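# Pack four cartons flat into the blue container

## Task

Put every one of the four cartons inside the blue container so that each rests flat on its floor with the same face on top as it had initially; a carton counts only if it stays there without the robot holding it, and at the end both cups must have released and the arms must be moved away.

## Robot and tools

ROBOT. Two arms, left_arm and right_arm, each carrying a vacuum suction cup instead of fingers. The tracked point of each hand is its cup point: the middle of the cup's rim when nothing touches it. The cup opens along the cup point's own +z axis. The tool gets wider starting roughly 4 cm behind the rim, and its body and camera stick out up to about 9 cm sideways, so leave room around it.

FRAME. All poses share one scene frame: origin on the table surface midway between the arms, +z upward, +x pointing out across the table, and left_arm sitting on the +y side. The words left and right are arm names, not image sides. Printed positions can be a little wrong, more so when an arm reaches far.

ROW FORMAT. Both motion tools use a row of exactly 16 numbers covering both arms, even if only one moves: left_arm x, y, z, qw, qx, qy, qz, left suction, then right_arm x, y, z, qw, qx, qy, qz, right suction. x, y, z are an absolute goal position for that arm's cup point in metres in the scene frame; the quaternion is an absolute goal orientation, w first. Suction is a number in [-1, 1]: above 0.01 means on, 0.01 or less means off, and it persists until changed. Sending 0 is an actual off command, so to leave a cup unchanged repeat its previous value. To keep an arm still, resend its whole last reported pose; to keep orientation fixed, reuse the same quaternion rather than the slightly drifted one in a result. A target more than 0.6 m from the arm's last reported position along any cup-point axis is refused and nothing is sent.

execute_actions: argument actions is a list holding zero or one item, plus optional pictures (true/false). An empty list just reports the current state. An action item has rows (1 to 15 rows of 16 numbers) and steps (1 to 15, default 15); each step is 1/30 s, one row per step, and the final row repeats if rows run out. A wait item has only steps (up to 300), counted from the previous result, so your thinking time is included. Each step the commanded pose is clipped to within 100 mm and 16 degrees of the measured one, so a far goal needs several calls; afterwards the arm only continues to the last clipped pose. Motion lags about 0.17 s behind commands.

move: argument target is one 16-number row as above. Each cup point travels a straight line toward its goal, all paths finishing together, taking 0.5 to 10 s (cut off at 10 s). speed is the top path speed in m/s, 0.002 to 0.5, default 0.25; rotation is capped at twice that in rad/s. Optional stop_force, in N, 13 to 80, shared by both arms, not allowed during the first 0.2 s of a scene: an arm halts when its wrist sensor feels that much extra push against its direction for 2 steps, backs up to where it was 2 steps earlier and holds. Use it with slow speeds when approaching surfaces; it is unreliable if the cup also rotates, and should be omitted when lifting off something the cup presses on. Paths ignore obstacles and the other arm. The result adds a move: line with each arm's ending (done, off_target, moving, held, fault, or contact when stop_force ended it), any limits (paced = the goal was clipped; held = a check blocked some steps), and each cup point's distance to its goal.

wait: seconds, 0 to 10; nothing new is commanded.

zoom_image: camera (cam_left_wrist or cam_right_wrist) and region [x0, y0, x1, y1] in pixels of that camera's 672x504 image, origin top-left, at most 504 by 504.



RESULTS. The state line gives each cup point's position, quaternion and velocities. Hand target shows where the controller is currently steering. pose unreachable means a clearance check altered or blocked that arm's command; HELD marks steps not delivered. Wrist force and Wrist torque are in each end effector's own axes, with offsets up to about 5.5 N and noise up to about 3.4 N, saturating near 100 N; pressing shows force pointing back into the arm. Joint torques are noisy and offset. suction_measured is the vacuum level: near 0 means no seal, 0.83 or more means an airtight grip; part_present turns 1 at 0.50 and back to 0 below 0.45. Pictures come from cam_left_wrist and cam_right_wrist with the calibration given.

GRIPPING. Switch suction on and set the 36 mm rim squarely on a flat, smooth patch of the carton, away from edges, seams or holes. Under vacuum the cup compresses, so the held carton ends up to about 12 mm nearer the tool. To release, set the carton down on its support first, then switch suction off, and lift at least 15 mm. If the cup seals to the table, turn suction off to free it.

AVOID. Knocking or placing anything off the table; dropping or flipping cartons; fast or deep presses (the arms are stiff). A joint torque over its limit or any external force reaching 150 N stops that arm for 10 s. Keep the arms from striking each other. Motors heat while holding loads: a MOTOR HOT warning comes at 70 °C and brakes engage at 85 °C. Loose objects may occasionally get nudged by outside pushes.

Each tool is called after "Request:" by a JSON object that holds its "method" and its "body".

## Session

Request:
{"method": "execute_actions", "body": {"actions": []}}

Scene clock: 0.00 s of 6000.00 s.
left_arm: end_effector_position=(+0.5808, +0.6565, +0.1997) suction_measured=0.01 part_present=0 end_effector_quat_wxyz=(+0.000, -0.246, +0.969, +0.000) end_effector_velocity=(-0.000, -0.000, -0.000) end_effector_angular_velocity=(-0.001, +0.001, +0.001) | right_arm: end_effector_position=(+0.5734, -0.3945, +0.1996) suction_measured=0.00 part_present=0 end_effector_quat_wxyz=(-0.000, +0.188, +0.982, +0.001) end_effector_velocity=(-0.000, +0.000, -0.000) end_effector_angular_velocity=(+0.000, +0.001, +0.000)
Joint positions: left_arm=[-0.281 -1.557  2.143 -2.158 -1.57   2.339] | right_arm=[-0.279 -1.557  2.143 -2.157 -1.569 -2.897]
Joint velocities: left_arm=[-0.     0.     0.001 -0.    -0.001 -0.001] | right_arm=[ 0.  0.  0.  0.  0. -0.]
Joint torques (N m, as the arm reports them, + toward a larger angle): no reading
Wrist force (N, on the end effector, along its own x y z axes, offset not removed): no reading
Wrist torque (N m, same axes, about the end effector's origin, offset not removed): no reading
Hand target (left_arm): +0.581, +0.657, +0.200; +0.000, -0.246, +0.969, +0.000
Hand target (right_arm): +0.573, -0.394, +0.200; -0.000, +0.188, +0.982, +0.001
camera_calibration (this result's frames):
cam_left_wrist: T_world_to_cam=[[0.512599, -0.858612, 0.0052599, 0.269284], [-0.759713, -0.450684, 0.468742, 0.661736], [-0.400097, -0.244273, -0.883319, 0.649326], [0, 0, 0, 1]] pos_world=[0.624489, 0.688057, 0.261962]
cam_right_wrist: T_world_to_cam=[[-0.40073, -0.916046, 0.0166139, -0.12298], [-0.821848, 0.367419, 0.435396, 0.556782], [-0.404947, 0.160822, -0.900086, 0.553681], [0, 0, 0, 1]] pos_world=[0.632519, -0.406272, 0.257983]

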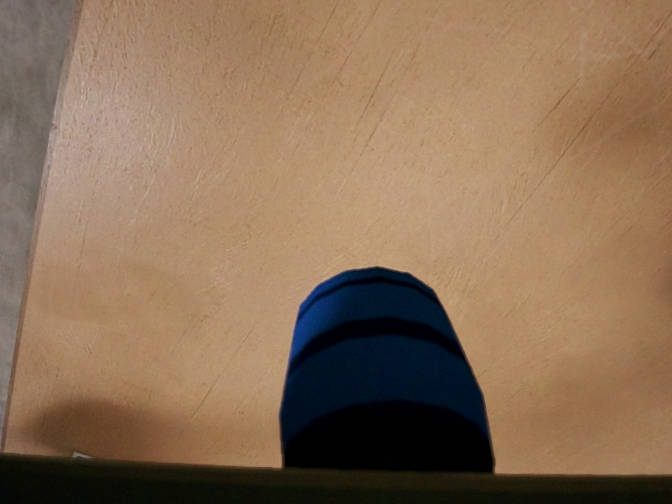

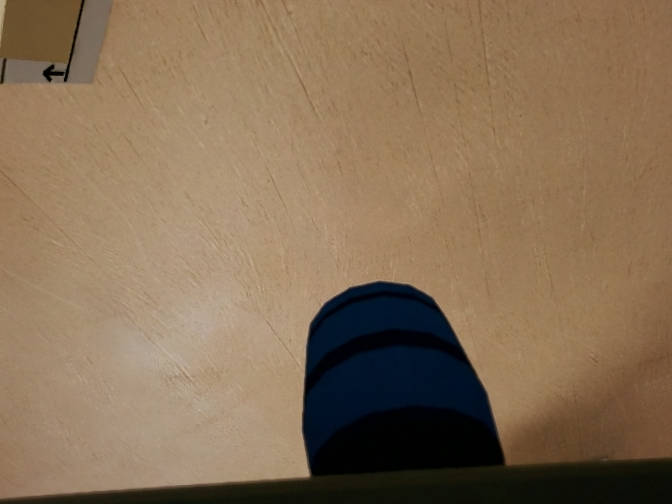

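Request:
{"method": "move", "body": {"target": [0.55,0.4,0.5,0,-0.246,0.969,0,0,0.55,-0.3,0.5,0,0.188,0.982,0,0], "speed": 0.4}}

Scene clock: 4.23 s of 6000.00 s.
left_arm: end_effector_position=(+0.5496, +0.4004, +0.4999) suction_measured=0.01 part_present=0 end_effector_quat_wxyz=(+0.000, -0.246, +0.969, -0.000) end_effector_velocity=(-0.000, -0.002, +0.001) end_effector_angular_velocity=(+0.001, +0.001, +0.001) | right_arm: end_effector_position=(+0.5494, -0.3001, +0.4999) suction_measured=0.00 part_present=0 end_effector_quat_wxyz=(-0.000, +0.188, +0.982, -0.000) end_effector_velocity=(+0.000, +0.001, +0.002) end_effector_angular_velocity=(-0.000, -0.000, -0.000)
Joint positions: left_arm=[-0.671 -1.666  1.689 -1.594 -1.571  1.949] | right_arm=[-0.124 -1.716  1.733 -1.587 -1.571 -2.742]
Joint velocities: left_arm=[-0.002  0.002 -0.004  0.004 -0.    -0.002] | right_arm=[ 0.001  0.001 -0.004  0.003 -0.     0.001]
Joint torques (N m, as the arm reports them, + toward a larger angle): left_arm=[-15.39 -25.19 -56.98  -0.4    1.58  -2.93] | right_arm=[ 11.58 -20.04 -56.46  -1.    -2.11   1.82]
Wrist force (N, on the end effector, along its own x y z axes, offset not removed): left_arm=[-7.8 4.4 -3.0] | right_arm=[3.3 2.1 3.0]
Wrist torque (N m, same axes, about the end effector's origin, offset not removed): left_arm=[0.74 0.90 0.26] | right_arm=[0.13 -0.68 0.03]
Hand target (left_arm): +0.550, +0.400, +0.500; +0.000, -0.246, +0.969, -0.000
Hand target (right_arm): +0.549, -0.300, +0.500; -0.000, +0.188, +0.982, -0.000
Off the commanded pose (left_arm): 0.001 m, 0 deg.
Off the commanded pose (right_arm): 0.001 m, 0 deg.
move: done
camera_calibration (this result's frames):
cam_left_wrist: T_world_to_cam=[[0.513004, -0.858367, 0.00566147, 0.0632408], [-0.759214, -0.450648, 0.469585, 0.381159], [-0.400525, -0.245197, -0.882869, 0.839815], [0, 0, 0, 1]] pos_world=[0.593306, 0.431973, 0.562102]
cam_right_wrist: T_world_to_cam=[[-0.40066, -0.916047, 0.0181796, -0.0519245], [-0.82177, 0.368058, 0.435002, 0.371983], [-0.405173, 0.159348, -0.900246, 0.798842], [0, 0, 0, 1]] pos_world=[0.60855, -0.311771, 0.558285]

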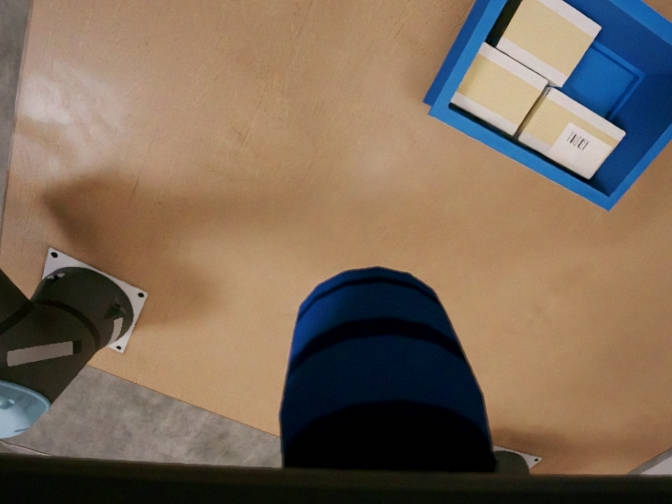

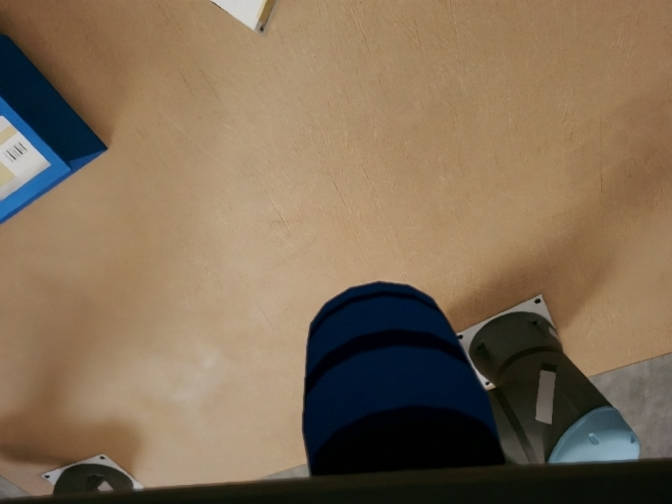

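Request:
{"method": "move", "body": {"target": [0.69,0.12,0.38,0,-0.246,0.969,0,0,0.68,-0.30,0.36,0,0.188,0.982,0,0], "speed": 0.4}}

Scene clock: 13.77 s of 6000.00 s.
left_arm: end_effector_position=(+0.6898, +0.1200, +0.3803) suction_measured=0.01 part_present=0 end_effector_quat_wxyz=(+0.000, -0.246, +0.969, -0.000) end_effector_velocity=(+0.001, -0.002, -0.001) end_effector_angular_velocity=(+0.001, +0.002, -0.002) | right_arm: end_effector_position=(+0.6801, -0.2998, +0.3601) suction_measured=0.00 part_present=0 end_effector_quat_wxyz=(+0.000, +0.188, +0.982, +0.000) end_effector_velocity=(+0.000, -0.000, -0.001) end_effector_angular_velocity=(-0.001, +0.001, +0.000)
Joint positions: left_arm=[-0.808 -1.201  1.366 -1.736 -1.571  1.812] | right_arm=[-0.127 -1.47   1.74  -1.841 -1.571 -2.746]
Joint velocities: left_arm=[-0.     0.004 -0.004  0.001 -0.001  0.001] | right_arm=[ 0.     0.002 -0.    -0.    -0.001  0.   ]
Joint torques (N m, as the arm reports them, + toward a larger angle): left_arm=[-17.17 -60.97 -54.93  -0.05  -2.03  -3.47] | right_arm=[ 10.92 -41.48 -53.26  -7.25   2.11   1.73]
Wrist force (N, on the end effector, along its own x y z axes, offset not removed): left_arm=[-1.0 -0.6 1.2] | right_arm=[0.3 2.8 4.1]
Wrist torque (N m, same axes, about the end effector's origin, offset not removed): left_arm=[-0.08 -0.22 0.18] | right_arm=[0.28 -0.17 0.02]
Hand target (left_arm): +0.690, +0.120, +0.380; -0.000, -0.246, +0.969, -0.000
Hand target (right_arm): +0.680, -0.300, +0.360; +0.000, +0.188, +0.982, +0.000
Off the commanded pose (left_arm): 0.000 m, 0 deg.
Off the commanded pose (right_arm): 0.000 m, 0 deg.
After step 90, 4.93 s passed at rest.
move: done
camera_calibration (this result's frames):
cam_left_wrist: T_world_to_cam=[[0.51304, -0.858348, 0.00540492, -0.248603], [-0.759177, -0.450809, 0.469491, 0.417467], [-0.40055, -0.244971, -0.882921, 0.721673], [0, 0, 0, 1]] pos_world=[0.73354, 0.151599, 0.442527]
cam_right_wrist: T_world_to_cam=[[-0.400679, -0.91604, 0.0180987, 0.00329455], [-0.821842, 0.368069, 0.434857, 0.540209], [-0.405008, 0.159364, -0.900318, 0.725809], [0, 0, 0, 1]] pos_world=[0.739245, -0.311484, 0.418486]

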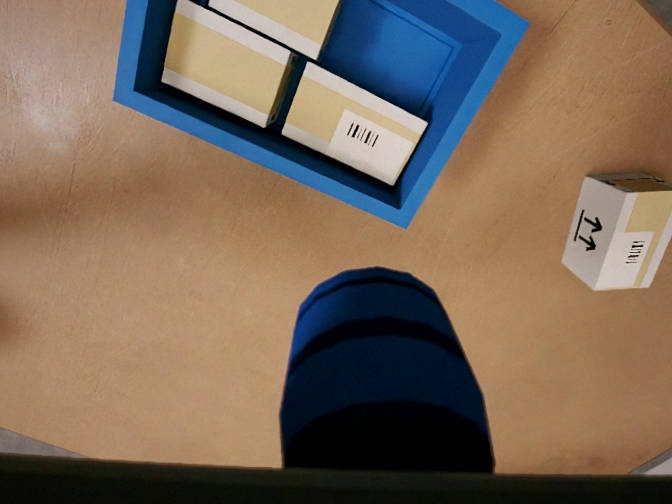

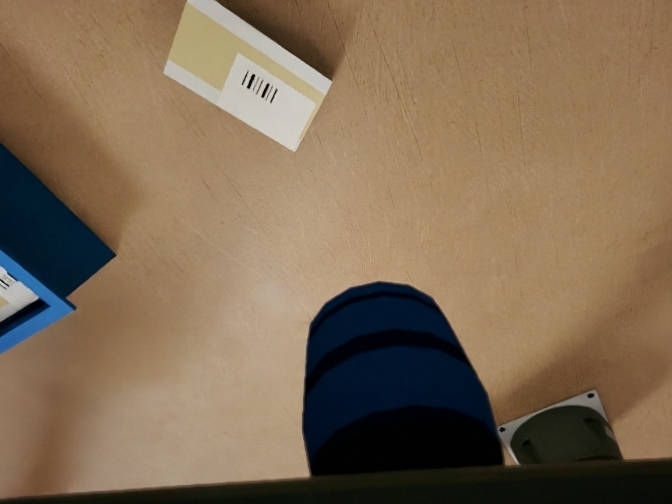

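Request:
{"method": "move", "body": {"target": [0.76,0.15,0.36,0,-0.246,0.969,0,0,0.68,-0.30,0.36,0,0.188,0.982,0,0], "speed": 0.3}}

Scene clock: 20.83 s of 6000.00 s.
left_arm: end_effector_position=(+0.7598, +0.1499, +0.3601) suction_measured=0.01 part_present=0 end_effector_quat_wxyz=(+0.000, -0.246, +0.969, +0.000) end_effector_velocity=(+0.002, +0.000, +0.000) end_effector_angular_velocity=(-0.001, +0.000, -0.000) | right_arm: end_effector_position=(+0.6800, -0.3000, +0.3600) suction_measured=0.00 part_present=0 end_effector_quat_wxyz=(-0.000, +0.188, +0.982, +0.000) end_effector_velocity=(-0.000, +0.000, +0.000) end_effector_angular_velocity=(+0.001, +0.000, -0.000)
Joint positions: left_arm=[-0.731 -1.127  1.296 -1.74  -1.571  1.888] | right_arm=[-0.128 -1.47   1.74  -1.841 -1.571 -2.746]
Joint velocities: left_arm=[ 0.002  0.003 -0.004  0.001 -0.001  0.002] | right_arm=[-0.    -0.     0.     0.001  0.001 -0.   ]
Joint torques (N m, as the arm reports them, + toward a larger angle): left_arm=[ 15.47 -71.92 -55.41   0.01  -2.06   3.91] | right_arm=[ -5.68 -70.48 -39.46  -7.25   1.54  -1.93]
Wrist force (N, on the end effector, along its own x y z axes, offset not removed): left_arm=[-5.6 1.5 -1.8] | right_arm=[3.2 2.4 3.4]
Wrist torque (N m, same axes, about the end effector's origin, offset not removed): left_arm=[0.29 0.74 0.19] | right_arm=[0.14 -0.78 0.06]
Hand target (left_arm): +0.760, +0.150, +0.360; +0.000, -0.246, +0.969, +0.000
Hand target (right_arm): +0.680, -0.300, +0.360; +0.000, +0.188, +0.982, +0.000
Off the commanded pose (left_arm): 0.000 m, 0 deg.
Off the commanded pose (right_arm): 0.000 m, 0 deg.
After step 90, 3.07 s passed at rest.
move: done
camera_calibration (this result's frames):
cam_left_wrist: T_world_to_cam=[[0.513045, -0.858346, 0.0052239, -0.25874], [-0.759137, -0.450889, 0.469479, 0.493532], [-0.40062, -0.244829, -0.882928, 0.739231], [0, 0, 0, 1]] pos_world=[0.803554, 0.181424, 0.422337]
cam_right_wrist: T_world_to_cam=[[-0.400669, -0.916044, 0.0181128, 0.00305917], [-0.821832, 0.36806, 0.434884, 0.540238], [-0.40504, 0.159359, -0.900304, 0.725728], [0, 0, 0, 1]] pos_world=[0.73916, -0.311689, 0.418379]

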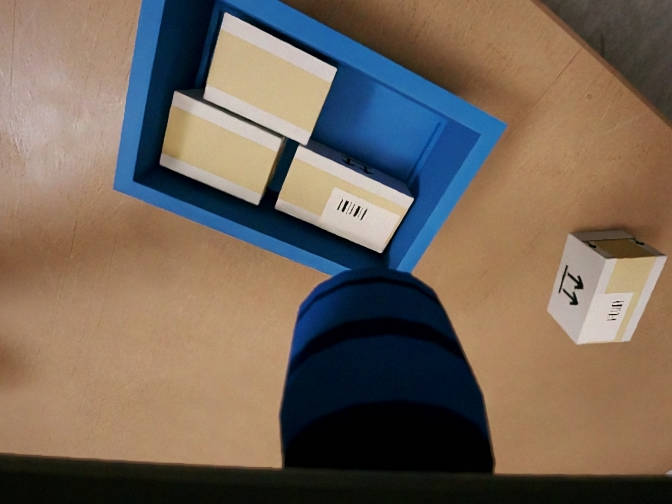

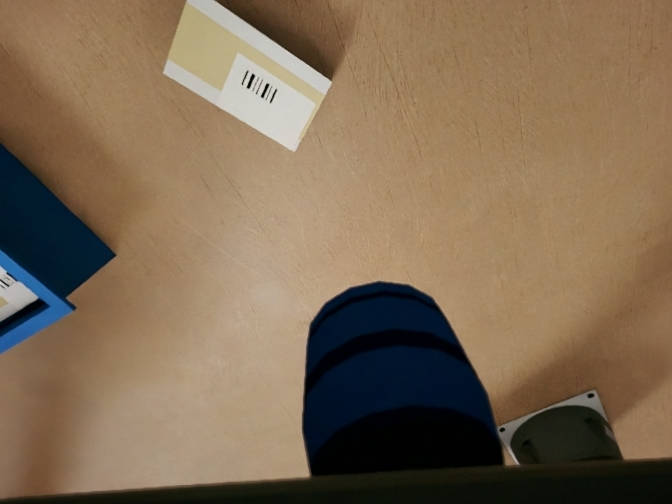

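Request:
{"method": "move", "body": {"target": [0.7596,0.228,0.2,0,0.707,0.707,0,0,0.7857,-0.2542,0.15,0,-0.212,0.977,0,0], "speed": 0.3}}

Scene clock: 77.23 s of 6000.00 s.
left_arm: end_effector_position=(+0.7598, +0.2278, +0.2001) suction_measured=0.01 part_present=0 end_effector_quat_wxyz=(-0.000, +0.707, +0.708, +0.000) end_effector_velocity=(-0.000, +0.001, -0.001) end_effector_angular_velocity=(-0.001, +0.001, -0.012) | right_arm: end_effector_position=(+0.7857, -0.2540, +0.1501) suction_measured=0.00 part_present=0 end_effector_quat_wxyz=(-0.000, -0.212, +0.977, -0.000) end_effector_velocity=(+0.001, -0.000, -0.001) end_effector_angular_velocity=(+0.000, -0.001, +0.004)
Joint positions: left_arm=[-0.668 -1.11   1.566 -2.027 -1.571  4.018] | right_arm=[-0.075 -1.15   1.727 -2.149 -1.571 -3.499]
Joint velocities: left_arm=[ 0.001  0.     0.002 -0.002 -0.001  0.012] | right_arm=[-0.     0.002 -0.001 -0.002  0.    -0.004]
Joint torques (N m, as the arm reports them, + toward a larger angle): left_arm=[ 19.72 -67.59 -28.49  -6.99  -1.98   4.04] | right_arm=[ 10.98 -67.27 -47.77  -7.12   2.31  -1.72]
Wrist force (N, on the end effector, along its own x y z axes, offset not removed): left_arm=[-4.5 -2.0 -4.0] | right_arm=[1.7 3.3 1.8]
Wrist torque (N m, same axes, about the end effector's origin, offset not removed): left_arm=[-0.24 0.51 0.08] | right_arm=[0.27 -0.40 0.15]
Hand target (left_arm): +0.760, +0.228, +0.200; -0.000, +0.707, +0.707, +0.000
Hand target (right_arm): +0.786, -0.254, +0.150; -0.000, -0.212, +0.977, +0.000
Off the commanded pose (left_arm): 0.000 m, 0 deg.
Off the commanded pose (right_arm): 0.000 m, 0 deg.
After step 90, 49.37 s passed at rest.
move: done
camera_calibration (this result's frames):
cam_left_wrist: T_world_to_cam=[[-0.999062, -0.0429879, 0.0051795, 0.772153], [-0.0355208, 0.882115, 0.469693, -0.249722], [-0.02476, 0.469069, -0.882815, 0.168756], [0, 0, 0, 1]] pos_world=[0.766737, 0.174319, 0.262274]
cam_right_wrist: T_world_to_cam=[[0.382756, -0.923672, 0.0181333, -0.526191], [-0.834846, -0.337409, 0.434957, 0.5325], [-0.395639, -0.181621, -0.900269, 0.478243], [0, 0, 0, 1]] pos_world=[0.835169, -0.219498, 0.208474]

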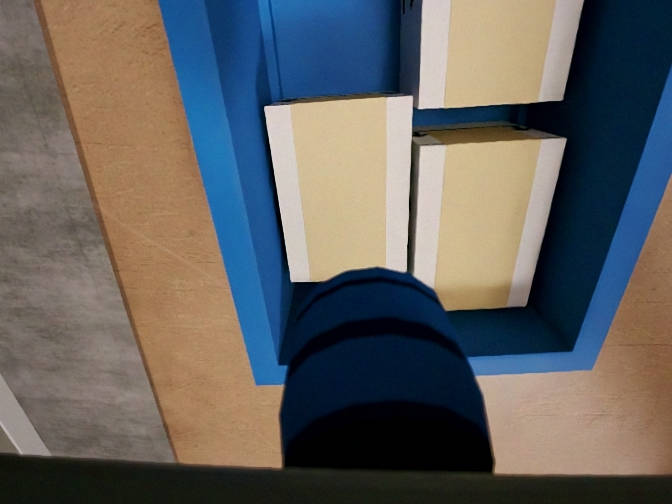

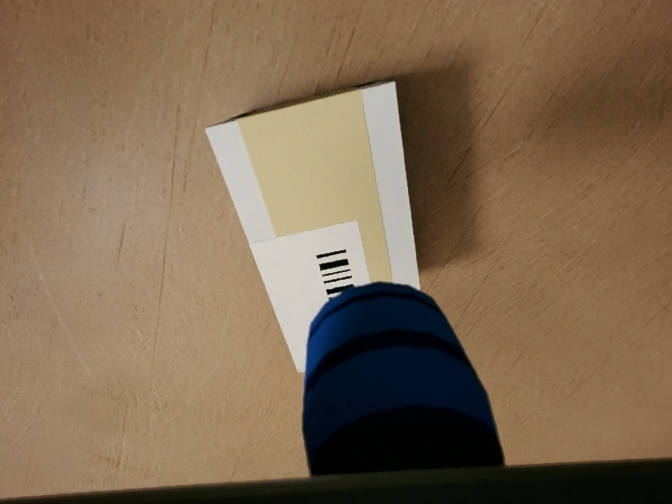

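Request:
{"method": "move", "body": {"target": [0.750,0.237,0.11,0,0.707,0.707,0,0,0.777,-0.258,0.095,0,-0.212,0.977,0,0], "speed": 0.1}}

Request:
{"method": "move", "body": {"target": [0.750,0.237,0.04,0,0.707,0.707,0,1,0.777,-0.258,0.04,0,-0.212,0.977,0,1], "speed": 0.01, "stop_force": 15}}

Scene clock: 103.20 s of 6000.00 s.
left_arm: end_effector_position=(+0.7501, +0.2369, +0.1103) suction_measured=0.01 part_present=0 end_effector_quat_wxyz=(-0.000, +0.707, +0.707, -0.000) end_effector_velocity=(-0.000, -0.001, -0.002) end_effector_angular_velocity=(-0.002, +0.000, -0.001) | right_arm: end_effector_position=(+0.7771, -0.2580, +0.0951) suction_measured=0.00 part_present=0 end_effector_quat_wxyz=(+0.000, -0.212, +0.977, -0.000) end_effector_velocity=(-0.000, +0.001, -0.000) end_effector_angular_velocity=(+0.001, -0.001, +0.001)
Joint positions: left_arm=[-0.667 -1.054  1.66  -2.177 -1.571  4.02 ] | right_arm=[-0.079 -1.109  1.783 -2.244 -1.571 -3.503]
Joint velocities: left_arm=[ 0.     0.002  0.001 -0.004 -0.002  0.001] | right_arm=[ 0.001 -0.     0.001 -0.002  0.    -0.   ]
Joint torques (N m, as the arm reports them, + toward a larger angle): left_arm=[ 20.11 -69.85 -26.22  -7.07  -1.38   4.09] | right_arm=[ -6.62 -65.91 -31.83  -6.91   1.86  -1.99]
Wrist force (N, on the end effector, along its own x y z axes, offset not removed): left_arm=[-1.1 1.6 -5.4] | right_arm=[-1.1 3.3 4.6]
Wrist torque (N m, same axes, about the end effector's origin, offset not removed): left_arm=[0.20 0.12 0.16] | right_arm=[0.33 0.03 0.09]
Hand target (left_arm): +0.750, +0.237, +0.110; -0.000, +0.707, +0.707, +0.000
Hand target (right_arm): +0.777, -0.258, +0.095; +0.000, -0.212, +0.977, +0.000
Off the commanded pose (left_arm): 0.000 m, 0 deg.
Off the commanded pose (right_arm): 0.000 m, 0 deg.
After step 90, 21.57 s passed at rest.
move: done
camera_calibration (this result's frames):
cam_left_wrist: T_world_to_cam=[[-0.999126, -0.0414807, 0.00522434, 0.763018], [-0.0341727, 0.882242, 0.469554, -0.216936], [-0.0240866, 0.468965, -0.882888, 0.0845247], [0, 0, 0, 1]] pos_world=[0.756974, 0.183402, 0.172503]
cam_right_wrist: T_world_to_cam=[[0.383222, -0.923478, 0.0181246, -0.525848], [-0.834708, -0.337849, 0.434879, 0.547632], [-0.395478, -0.181784, -0.900307, 0.424473], [0, 0, 0, 1]] pos_world=[0.8265, -0.22343, 0.153533]

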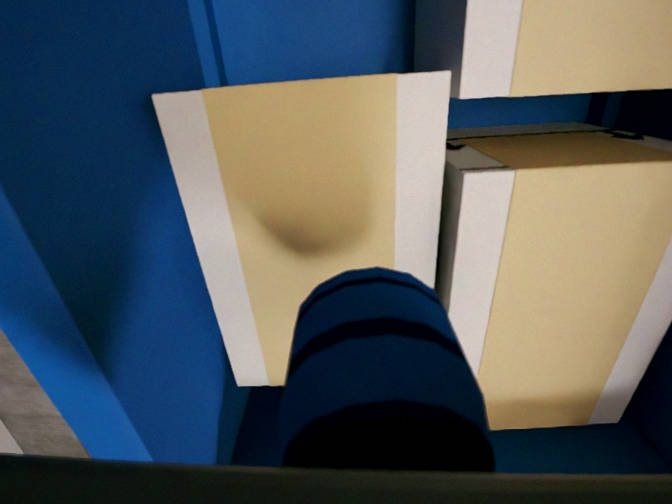

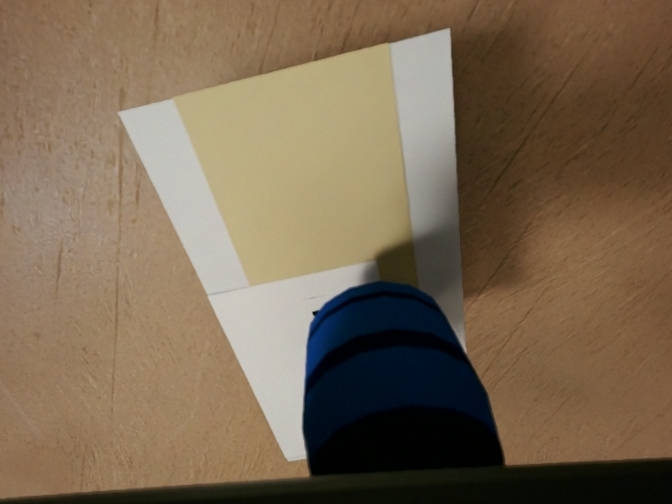

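Scene clock: 107.87 s of 6000.00 s.
left_arm: end_effector_position=(+0.7501, +0.2369, +0.0674) suction_measured=0.86 part_present=1 end_effector_quat_wxyz=(+0.000, +0.707, +0.707, +0.000) end_effector_velocity=(-0.000, +0.001, +0.001) end_effector_angular_velocity=(+0.002, +0.002, -0.000) | right_arm: end_effector_position=(+0.7771, -0.2580, +0.0646) suction_measured=0.91 part_present=1 end_effector_quat_wxyz=(+0.000, -0.212, +0.977, +0.000) end_effector_velocity=(+0.000, -0.001, +0.000) end_effector_angular_velocity=(-0.000, -0.000, -0.001)
Joint positions: left_arm=[-0.667 -1.012  1.683 -2.242 -1.571  4.02 ] | right_arm=[-0.079 -1.076  1.799 -2.293 -1.571 -3.503]
Joint velocities: left_arm=[ 0.    -0.002 -0.001  0.006  0.     0.   ] | right_arm=[-0.001 -0.     0.    -0.    -0.     0.   ]
Joint torques (N m, as the arm reports them, + toward a larger angle): left_arm=[ 11.93 -75.53 -30.95  -0.39   0.33   2.03] | right_arm=[  3.24 -79.47 -37.36   0.09  -0.75   1.76]
Wrist force (N, on the end effector, along its own x y z axes, offset not removed): left_arm=[5.5 -18.0 -33.7] | right_arm=[8.6 -2.1 -14.0]
Wrist torque (N m, same axes, about the end effector's origin, offset not removed): left_arm=[-0.48 -0.12 0.07] | right_arm=[-0.44 -0.70 0.06]
Hand target (left_arm): +0.750, +0.237, +0.068; +0.000, +0.707, +0.707, -0.000
Hand target (right_arm): +0.777, -0.258, +0.065; +0.000, -0.212, +0.977, -0.000
Off the commanded pose (left_arm): 0.027 m, 0 deg.
Off the commanded pose (right_arm): 0.025 m, 0 deg.
move: contact (left_arm, right_arm)
camera_calibration (this result's frames):
cam_left_wrist: T_world_to_cam=[[-0.999127, -0.0414797, 0.00495848, 0.763271], [-0.0343023, 0.882349, 0.469343, -0.196727], [-0.0238434, 0.468764, -0.883002, 0.0465766], [0, 0, 0, 1]] pos_world=[0.756967, 0.183409, 0.129675]
cam_right_wrist: T_world_to_cam=[[0.383216, -0.923481, 0.0181085, -0.525288], [-0.834716, -0.337854, 0.434861, 0.560904], [-0.395468, -0.181761, -0.900315, 0.397013], [0, 0, 0, 1]] pos_world=[0.8265, -0.223429, 0.123034]

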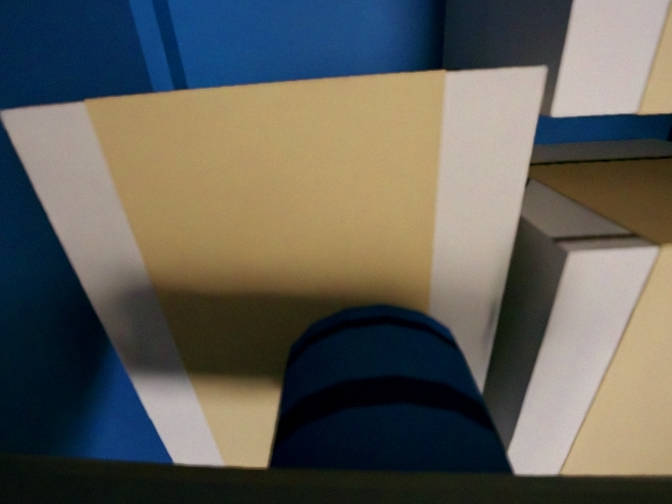

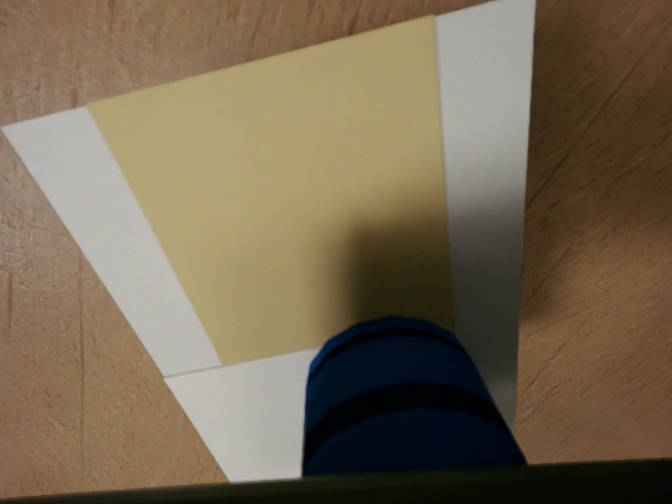

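Request:
{"method": "move", "body": {"target": [0.748,0.237,0.076,0,0.707,0.707,0,1,0.777,-0.258,0.12,0,-0.212,0.977,0,1], "speed": 0.04}}

Request:
{"method": "move", "body": {"target": [0.7446,0.267,0.076,0,0.707,0.707,0,1,0.777,-0.258,0.12,0,-0.212,0.977,0,1], "speed": 0.008, "stop_force": 13}}

Scene clock: 119.90 s of 6000.00 s.
left_arm: end_effector_position=(+0.7480, +0.2370, +0.0760) suction_measured=0.86 part_present=1 end_effector_quat_wxyz=(+0.000, +0.707, +0.707, -0.000) end_effector_velocity=(-0.000, -0.000, +0.000) end_effector_angular_velocity=(-0.001, +0.001, +0.001) | right_arm: end_effector_position=(+0.7769, -0.2580, +0.1198) suction_measured=0.91 part_present=1 end_effector_quat_wxyz=(+0.000, -0.212, +0.977, +0.000) end_effector_velocity=(+0.000, +0.000, +0.002) end_effector_angular_velocity=(+0.000, -0.000, +0.000)
Joint positions: left_arm=[-0.669 -1.023  1.683 -2.23  -1.571  4.019] | right_arm=[-0.079 -1.134  1.768 -2.205 -1.571 -3.503]
Joint velocities: left_arm=[-0.    -0.     0.     0.    -0.002 -0.001] | right_arm=[ 0.    -0.002 -0.001  0.003  0.     0.   ]
Joint torques (N m, as the arm reports them, + toward a larger angle): left_arm=[ -17.99 -111.55  -25.54   -0.13    1.67   -3.37] | right_arm=[ 11.36 -94.32 -49.01  -1.38   0.     1.55]
Wrist force (N, on the end effector, along its own x y z axes, offset not removed): left_arm=[-3.9 -3.6 1.8] | right_arm=[1.1 3.2 7.0]
Wrist torque (N m, same axes, about the end effector's origin, offset not removed): left_arm=[-0.50 0.30 -0.11] | right_arm=[0.42 -0.34 0.02]
Hand target (left_arm): +0.748, +0.237, +0.076; +0.000, +0.707, +0.707, -0.000
Hand target (right_arm): +0.777, -0.258, +0.120; +0.000, -0.212, +0.977, -0.000
Off the commanded pose (left_arm): 0.000 m, 0 deg.
Off the commanded pose (right_arm): 0.000 m, 0 deg.
After step 90, 7.27 s passed at rest.
move: done
camera_calibration (this result's frames):
cam_left_wrist: T_world_to_cam=[[-0.999126, -0.04148, 0.00521616, 0.761097], [-0.0341762, 0.882245, 0.469548, -0.200975], [-0.0240788, 0.468959, -0.882892, 0.0541404], [0, 0, 0, 1]] pos_world=[0.754867, 0.18349, 0.138197]
cam_right_wrist: T_world_to_cam=[[0.383215, -0.923482, 0.018105, -0.526232], [-0.834712, -0.337853, 0.43487, 0.536794], [-0.395478, -0.181761, -0.900311, 0.446609], [0, 0, 0, 1]] pos_world=[0.826352, -0.223432, 0.178179]

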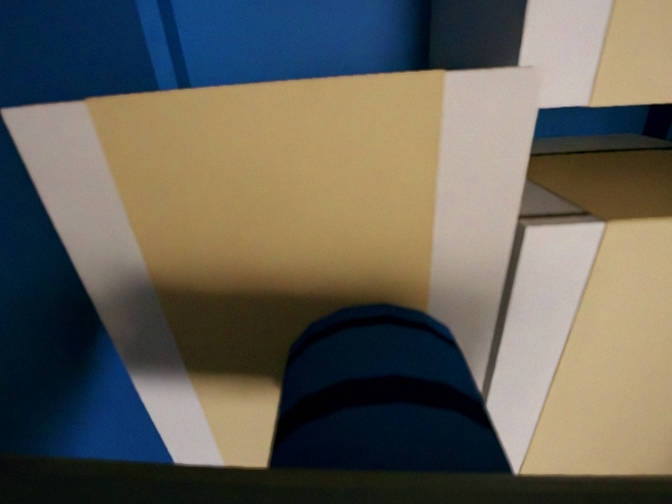

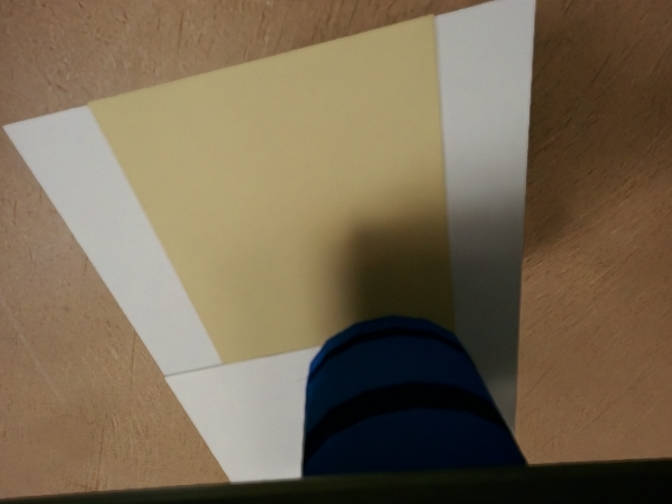

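Scene clock: 123.90 s of 6000.00 s.
left_arm: end_effector_position=(+0.7447, +0.2668, +0.0760) suction_measured=0.86 part_present=1 end_effector_quat_wxyz=(-0.000, +0.707, +0.707, +0.000) end_effector_velocity=(-0.000, +0.002, -0.000) end_effector_angular_velocity=(+0.000, +0.000, -0.000) | right_arm: end_effector_position=(+0.7770, -0.2580, +0.1200) suction_measured=0.91 part_present=1 end_effector_quat_wxyz=(-0.000, -0.212, +0.977, +0.000) end_effector_velocity=(-0.000, +0.001, +0.001) end_effector_angular_velocity=(+0.001, -0.001, +0.000)
Joint positions: left_arm=[-0.645 -1.045  1.72  -2.246 -1.571  4.043] | right_arm=[-0.079 -1.134  1.768 -2.205 -1.571 -3.503]
Joint velocities: left_arm=[ 0.002 -0.001  0.003 -0.001  0.     0.002] | right_arm=[ 0.    -0.001 -0.     0.     0.001  0.   ]
Joint torques (N m, as the arm reports them, + toward a larger angle): left_arm=[  24.18 -104.37  -20.77   -6.03    2.14    3.8 ] | right_arm=[ 10.49 -97.29 -49.17  -1.1   -1.98  -0.07]
Wrist force (N, on the end effector, along its own x y z axes, offset not removed): left_arm=[-5.4 -5.1 0.5] | right_arm=[3.9 3.0 9.4]
Wrist torque (N m, same axes, about the end effector's origin, offset not removed): left_arm=[-0.79 -0.21 0.23] | right_arm=[0.31 -0.75 0.07]
Hand target (left_arm): +0.745, +0.267, +0.076; -0.000, +0.707, +0.707, +0.000
Hand target (right_arm): +0.777, -0.258, +0.120; -0.000, -0.212, +0.977, +0.000
Off the commanded pose (left_arm): 0.000 m, 0 deg.
Off the commanded pose (right_arm): 0.000 m, 0 deg.
move: done
camera_calibration (this result's frames):
cam_left_wrist: T_world_to_cam=[[-0.999126, -0.0414815, 0.00519967, 0.75899], [-0.0341848, 0.882235, 0.469566, -0.227375], [-0.0240656, 0.468977, -0.882882, 0.0400995], [0, 0, 0, 1]] pos_world=[0.751519, 0.213276, 0.138224]
cam_right_wrist: T_world_to_cam=[[0.383219, -0.92348, 0.0180874, -0.52625], [-0.834687, -0.337854, 0.434916, 0.536742], [-0.395526, -0.181765, -0.900289, 0.446812], [0, 0, 0, 1]] pos_world=[0.826407, -0.223426, 0.17834]

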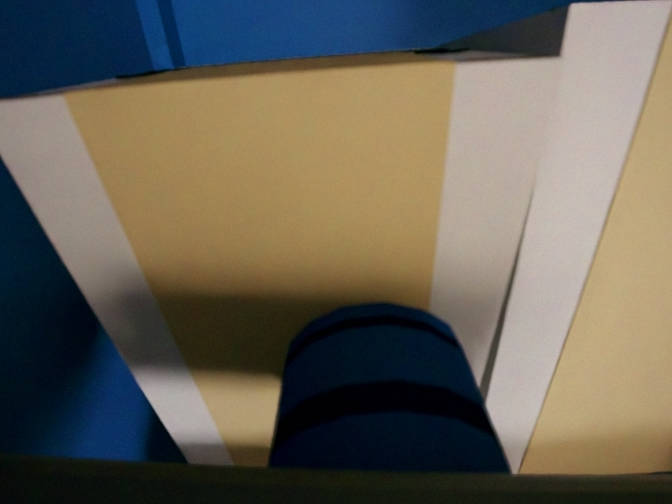

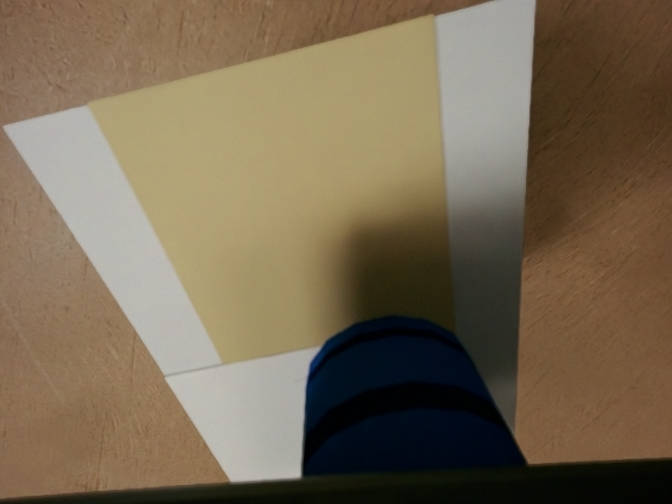

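Request:
{"method": "move", "body": {"target": [0.7451,0.263,0.076,0,0.707,0.707,0,1,0.777,-0.258,0.12,0,-0.212,0.977,0,1], "speed": 0.01}}

Request:
{"method": "move", "body": {"target": [0.7451,0.263,0.05,0,0.707,0.707,0,1,0.777,-0.258,0.12,0,-0.212,0.977,0,1], "speed": 0.006, "stop_force": 13}}

Scene clock: 130.10 s of 6000.00 s.
left_arm: end_effector_position=(+0.7451, +0.2632, +0.0760) suction_measured=0.86 part_present=1 end_effector_quat_wxyz=(+0.000, +0.707, +0.707, +0.000) end_effector_velocity=(-0.000, -0.002, -0.000) end_effector_angular_velocity=(-0.000, +0.001, -0.000) | right_arm: end_effector_position=(+0.7770, -0.2580, +0.1200) suction_measured=0.91 part_present=1 end_effector_quat_wxyz=(-0.000, -0.212, +0.977, -0.000) end_effector_velocity=(+0.000, -0.000, -0.000) end_effector_angular_velocity=(-0.001, -0.000, -0.000)
Joint positions: left_arm=[-0.648 -1.043  1.716 -2.244 -1.571  4.04 ] | right_arm=[-0.079 -1.134  1.768 -2.205 -1.571 -3.503]
Joint velocities: left_arm=[-0.002  0.002 -0.002  0.001 -0.001 -0.001] | right_arm=[-0.     0.    -0.    -0.    -0.001 -0.   ]
Joint torques (N m, as the arm reports them, + toward a larger angle): left_arm=[-14.84 -70.35 -49.67   0.1    0.92  -3.23] | right_arm=[ 10.67 -95.91 -49.65  -0.92  -2.31  -1.85]
Wrist force (N, on the end effector, along its own x y z axes, offset not removed): left_arm=[-6.2 -2.6 1.7] | right_arm=[1.0 2.7 5.7]
Wrist torque (N m, same axes, about the end effector's origin, offset not removed): left_arm=[-0.34 0.28 0.18] | right_arm=[0.12 -0.28 0.01]
Hand target (left_arm): +0.745, +0.263, +0.076; +0.000, +0.707, +0.707, -0.000
Hand target (right_arm): +0.777, -0.258, +0.120; +0.000, -0.212, +0.977, +0.000
Off the commanded pose (left_arm): 0.000 m, 0 deg.
Off the commanded pose (right_arm): 0.000 m, 0 deg.
After step 90, 2.50 s passed at rest.
move: done
camera_calibration (this result's frames):
cam_left_wrist: T_world_to_cam=[[-0.999126, -0.0414919, 0.00512881, 0.759287], [-0.0342275, 0.882242, 0.469551, -0.224207], [-0.0240074, 0.468965, -0.882891, 0.0417859], [0, 0, 0, 1]] pos_world=[0.751952, 0.209713, 0.138275]
cam_right_wrist: T_world_to_cam=[[0.383222, -0.923478, 0.0181142, -0.52626], [-0.834707, -0.337854, 0.434877, 0.536746], [-0.39548, -0.181775, -0.900307, 0.446815], [0, 0, 0, 1]] pos_world=[0.826407, -0.223429, 0.178385]

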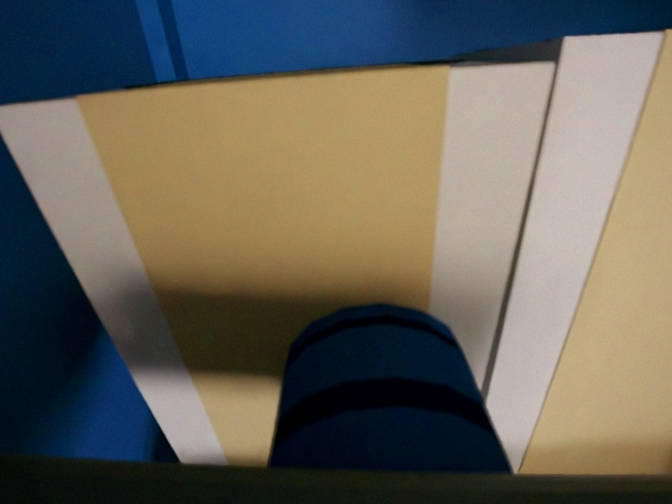

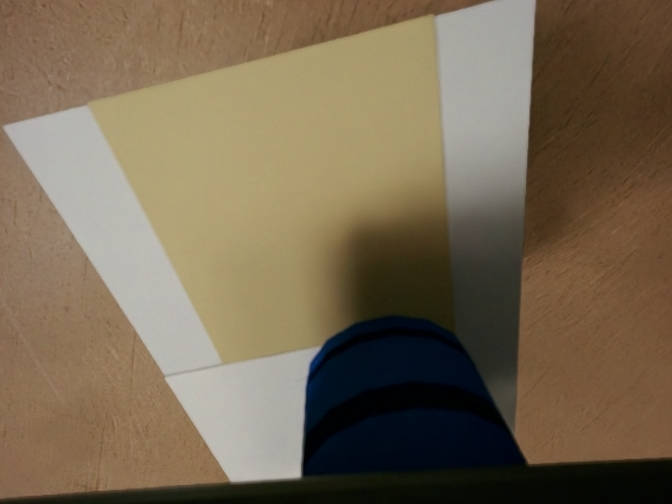

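Scene clock: 131.87 s of 6000.00 s.
left_arm: end_effector_position=(+0.7452, +0.2631, +0.0677) suction_measured=0.86 part_present=1 end_effector_quat_wxyz=(+0.000, +0.707, +0.707, -0.000) end_effector_velocity=(-0.001, +0.001, +0.000) end_effector_angular_velocity=(+0.001, +0.003, -0.000) | right_arm: end_effector_position=(+0.7770, -0.2580, +0.1200) suction_measured=0.91 part_present=1 end_effector_quat_wxyz=(+0.000, -0.212, +0.977, -0.000) end_effector_velocity=(-0.000, +0.000, -0.000) end_effector_angular_velocity=(-0.001, +0.000, +0.001)
Joint positions: left_arm=[-0.648 -1.034  1.72  -2.257 -1.571  4.04 ] | right_arm=[-0.079 -1.134  1.768 -2.205 -1.571 -3.503]
Joint velocities: left_arm=[ 0.    -0.001  0.     0.004 -0.001  0.   ] | right_arm=[ 0.001  0.    -0.     0.    -0.001 -0.   ]
Joint torques (N m, as the arm reports them, + toward a larger angle): left_arm=[  1.91 -88.45 -22.81   2.18   1.96   0.38] | right_arm=[ 12.37 -95.48 -49.13  -1.08  -2.37  -1.64]
Wrist force (N, on the end effector, along its own x y z axes, offset not removed): left_arm=[-15.6 -9.3 -17.9] | right_arm=[1.8 3.2 8.3]
Wrist torque (N m, same axes, about the end effector's origin, offset not removed): left_arm=[-0.82 0.73 -0.02] | right_arm=[0.35 -0.44 0.10]
Hand target (left_arm): +0.745, +0.263, +0.068; +0.000, +0.707, +0.707, +0.000
Hand target (right_arm): +0.777, -0.258, +0.120; +0.000, -0.212, +0.977, +0.000
Off the commanded pose (left_arm): 0.018 m, 0 deg.
Off the commanded pose (right_arm): 0.000 m, 0 deg.
move: contact (left_arm)
camera_calibration (this result's frames):
cam_left_wrist: T_world_to_cam=[[-0.999127, -0.0414867, 0.00497249, 0.7594], [-0.0343021, 0.882354, 0.469334, -0.220097], [-0.0238586, 0.468754, -0.883007, 0.0344034], [0, 0, 0, 1]] pos_world=[0.752008, 0.209582, 0.129901]
cam_right_wrist: T_world_to_cam=[[0.383222, -0.923478, 0.0181143, -0.526261], [-0.834707, -0.337854, 0.434877, 0.536746], [-0.39548, -0.181775, -0.900307, 0.446815], [0, 0, 0, 1]] pos_world=[0.826407, -0.223429, 0.178385]

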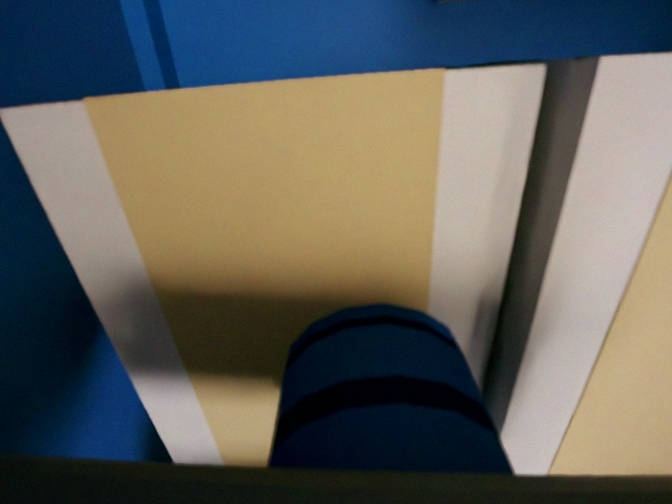

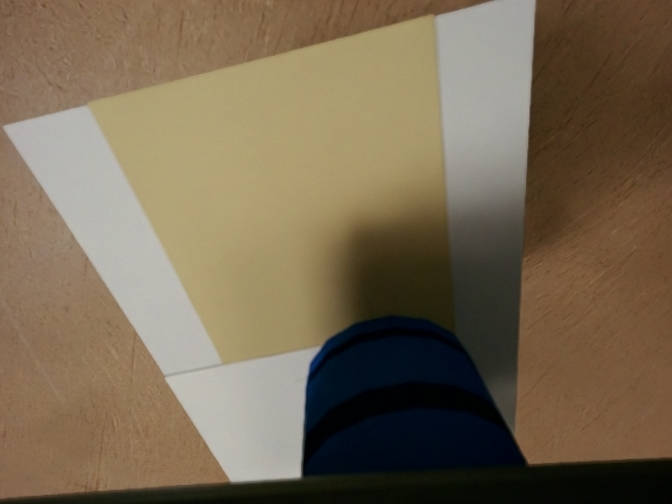

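Request:
{"method": "move", "body": {"target": [0.7451,0.262,0.071,0,0.707,0.707,0,0,0.777,-0.258,0.12,0,-0.212,0.977,0,1], "speed": 0.01}}

Request:
{"method": "move", "body": {"target": [0.74,0.22,0.27,0,0.707,0.707,0,0,0.777,-0.258,0.24,0,-0.212,0.977,0,1], "speed": 0.12}}

Scene clock: 138.90 s of 6000.00 s.
left_arm: end_effector_position=(+0.7451, +0.2621, +0.0708) suction_measured=0.01 part_present=0 end_effector_quat_wxyz=(-0.000, +0.707, +0.707, +0.000) end_effector_velocity=(-0.000, -0.000, +0.001) end_effector_angular_velocity=(+0.000, -0.000, -0.000) | right_arm: end_effector_position=(+0.7770, -0.2580, +0.1200) suction_measured=0.91 part_present=1 end_effector_quat_wxyz=(+0.000, -0.212, +0.977, -0.000) end_effector_velocity=(+0.000, -0.001, +0.001) end_effector_angular_velocity=(-0.001, -0.001, -0.001)
Joint positions: left_arm=[-0.649 -1.037  1.717 -2.251 -1.571  4.039] | right_arm=[-0.079 -1.134  1.768 -2.205 -1.571 -3.503]
Joint velocities: left_arm=[-0.001 -0.001 -0.001  0.002  0.    -0.   ] | right_arm=[-0.001 -0.001 -0.     0.    -0.001 -0.   ]
Joint torques (N m, as the arm reports them, + toward a larger angle): left_arm=[-18.88 -93.85 -40.33   1.53  -1.71  -3.22] | right_arm=[ 10.03 -97.09 -48.36  -1.2   -2.41  -1.88]
Wrist force (N, on the end effector, along its own x y z axes, offset not removed): left_arm=[-1.4 -4.9 -15.7] | right_arm=[1.2 1.4 6.6]
Wrist torque (N m, same axes, about the end effector's origin, offset not removed): left_arm=[-0.58 0.29 0.04] | right_arm=[0.06 -0.40 0.06]
Hand target (left_arm): +0.745, +0.262, +0.071; +0.000, +0.707, +0.707, -0.000
Hand target (right_arm): +0.777, -0.258, +0.120; -0.000, -0.212, +0.977, -0.000
Off the commanded pose (left_arm): 0.000 m, 0 deg.
Off the commanded pose (right_arm): 0.000 m, 0 deg.
After step 90, 3.33 s passed at rest.
move: done
camera_calibration (this result's frames):
cam_left_wrist: T_world_to_cam=[[-0.999126, -0.0414918, 0.00515099, 0.759288], [-0.0342148, 0.882199, 0.469633, -0.220768], [-0.0240301, 0.469046, -0.882847, 0.03771], [0, 0, 0, 1]] pos_world=[0.751976, 0.208578, 0.133061]
cam_right_wrist: T_world_to_cam=[[0.383222, -0.923478, 0.0181145, -0.526261], [-0.834707, -0.337854, 0.434877, 0.536746], [-0.39548, -0.181775, -0.900308, 0.446815], [0, 0, 0, 1]] pos_world=[0.826407, -0.223429, 0.178385]

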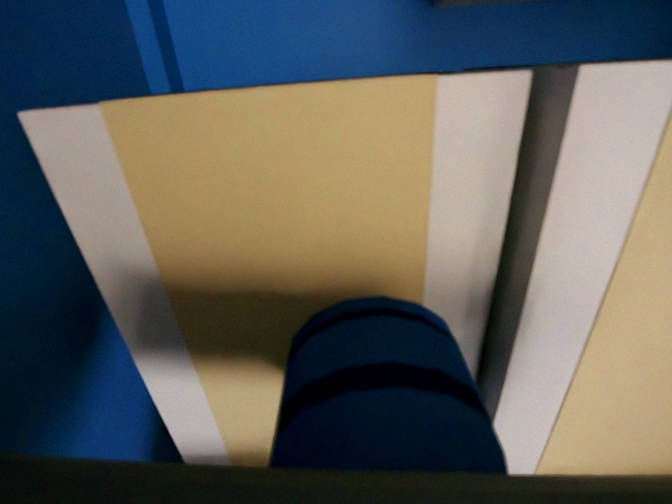

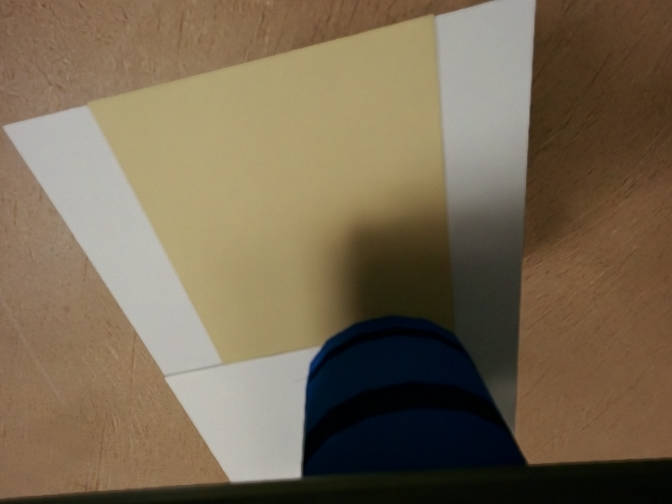

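Scene clock: 141.13 s of 6000.00 s.
left_arm: end_effector_position=(+0.7398, +0.2202, +0.2698) suction_measured=0.01 part_present=0 end_effector_quat_wxyz=(+0.000, +0.707, +0.707, -0.000) end_effector_velocity=(-0.000, -0.001, +0.002) end_effector_angular_velocity=(-0.001, +0.001, -0.001) | right_arm: end_effector_position=(+0.7769, -0.2580, +0.2399) suction_measured=0.91 part_present=1 end_effector_quat_wxyz=(-0.000, -0.212, +0.977, -0.000) end_effector_velocity=(-0.000, +0.001, +0.002) end_effector_angular_velocity=(+0.000, +0.000, +0.001)
Joint positions: left_arm=[-0.689 -1.175  1.531 -1.926 -1.571  3.998] | right_arm=[-0.079 -1.236  1.673 -2.008 -1.571 -3.503]
Joint velocities: left_arm=[-0.    -0.001 -0.003  0.004 -0.001  0.001] | right_arm=[ 0.001 -0.002 -0.001  0.003  0.    -0.   ]
Joint torques (N m, as the arm reports them, + toward a larger angle): left_arm=[ -16.63 -103.93  -53.74    0.23   -1.86   -3.74] | right_arm=[  6.86 -94.3  -53.12  -0.82  -1.12   1.86]
Wrist force (N, on the end effector, along its own x y z axes, offset not removed): left_arm=[-0.9 -1.0 0.6] | right_arm=[1.4 2.2 6.9]
Wrist torque (N m, same axes, about the end effector's origin, offset not removed): left_arm=[-0.21 0.09 0.28] | right_arm=[0.16 -0.34 0.07]
Hand target (left_arm): +0.740, +0.220, +0.270; +0.000, +0.707, +0.707, -0.000
Hand target (right_arm): +0.777, -0.258, +0.240; +0.000, -0.212, +0.977, -0.000
Off the commanded pose (left_arm): 0.000 m, 0 deg.
Off the commanded pose (right_arm): 0.000 m, 0 deg.
move: done
camera_calibration (this result's frames):
cam_left_wrist: T_world_to_cam=[[-0.999126, -0.0414784, 0.00518983, 0.751206], [-0.0341878, 0.882258, 0.469524, -0.277425], [-0.0240539, 0.468936, -0.882904, 0.232942], [0, 0, 0, 1]] pos_world=[0.746668, 0.166684, 0.332025]
cam_right_wrist: T_world_to_cam=[[0.383234, -0.923474, 0.0181141, -0.528385], [-0.834703, -0.337865, 0.434878, 0.484488], [-0.395478, -0.18178, -0.900307, 0.554708], [0, 0, 0, 1]] pos_world=[0.826274, -0.223424, 0.298286]

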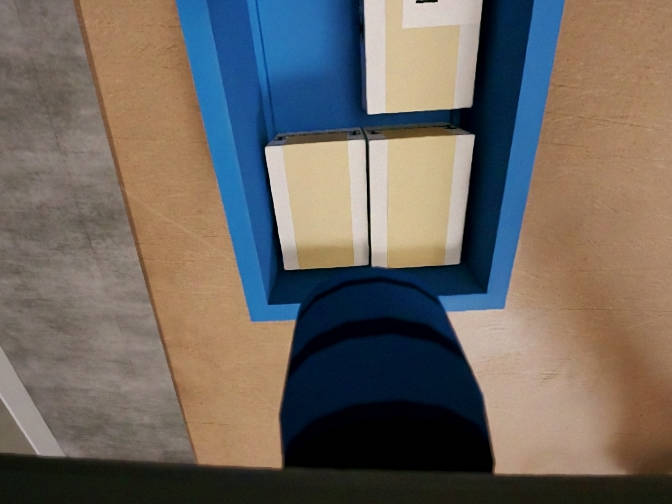

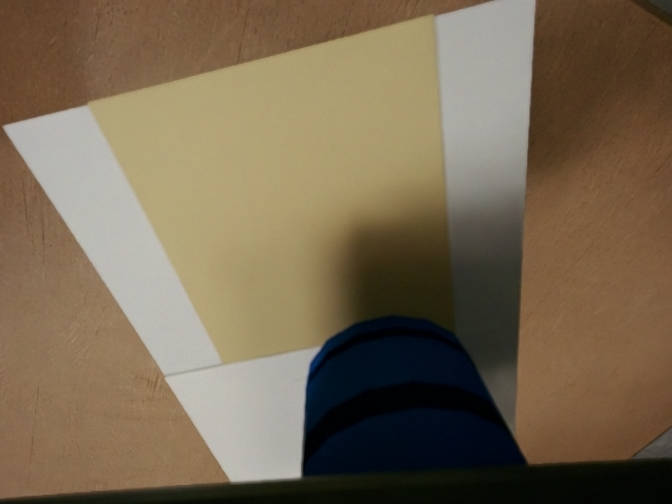

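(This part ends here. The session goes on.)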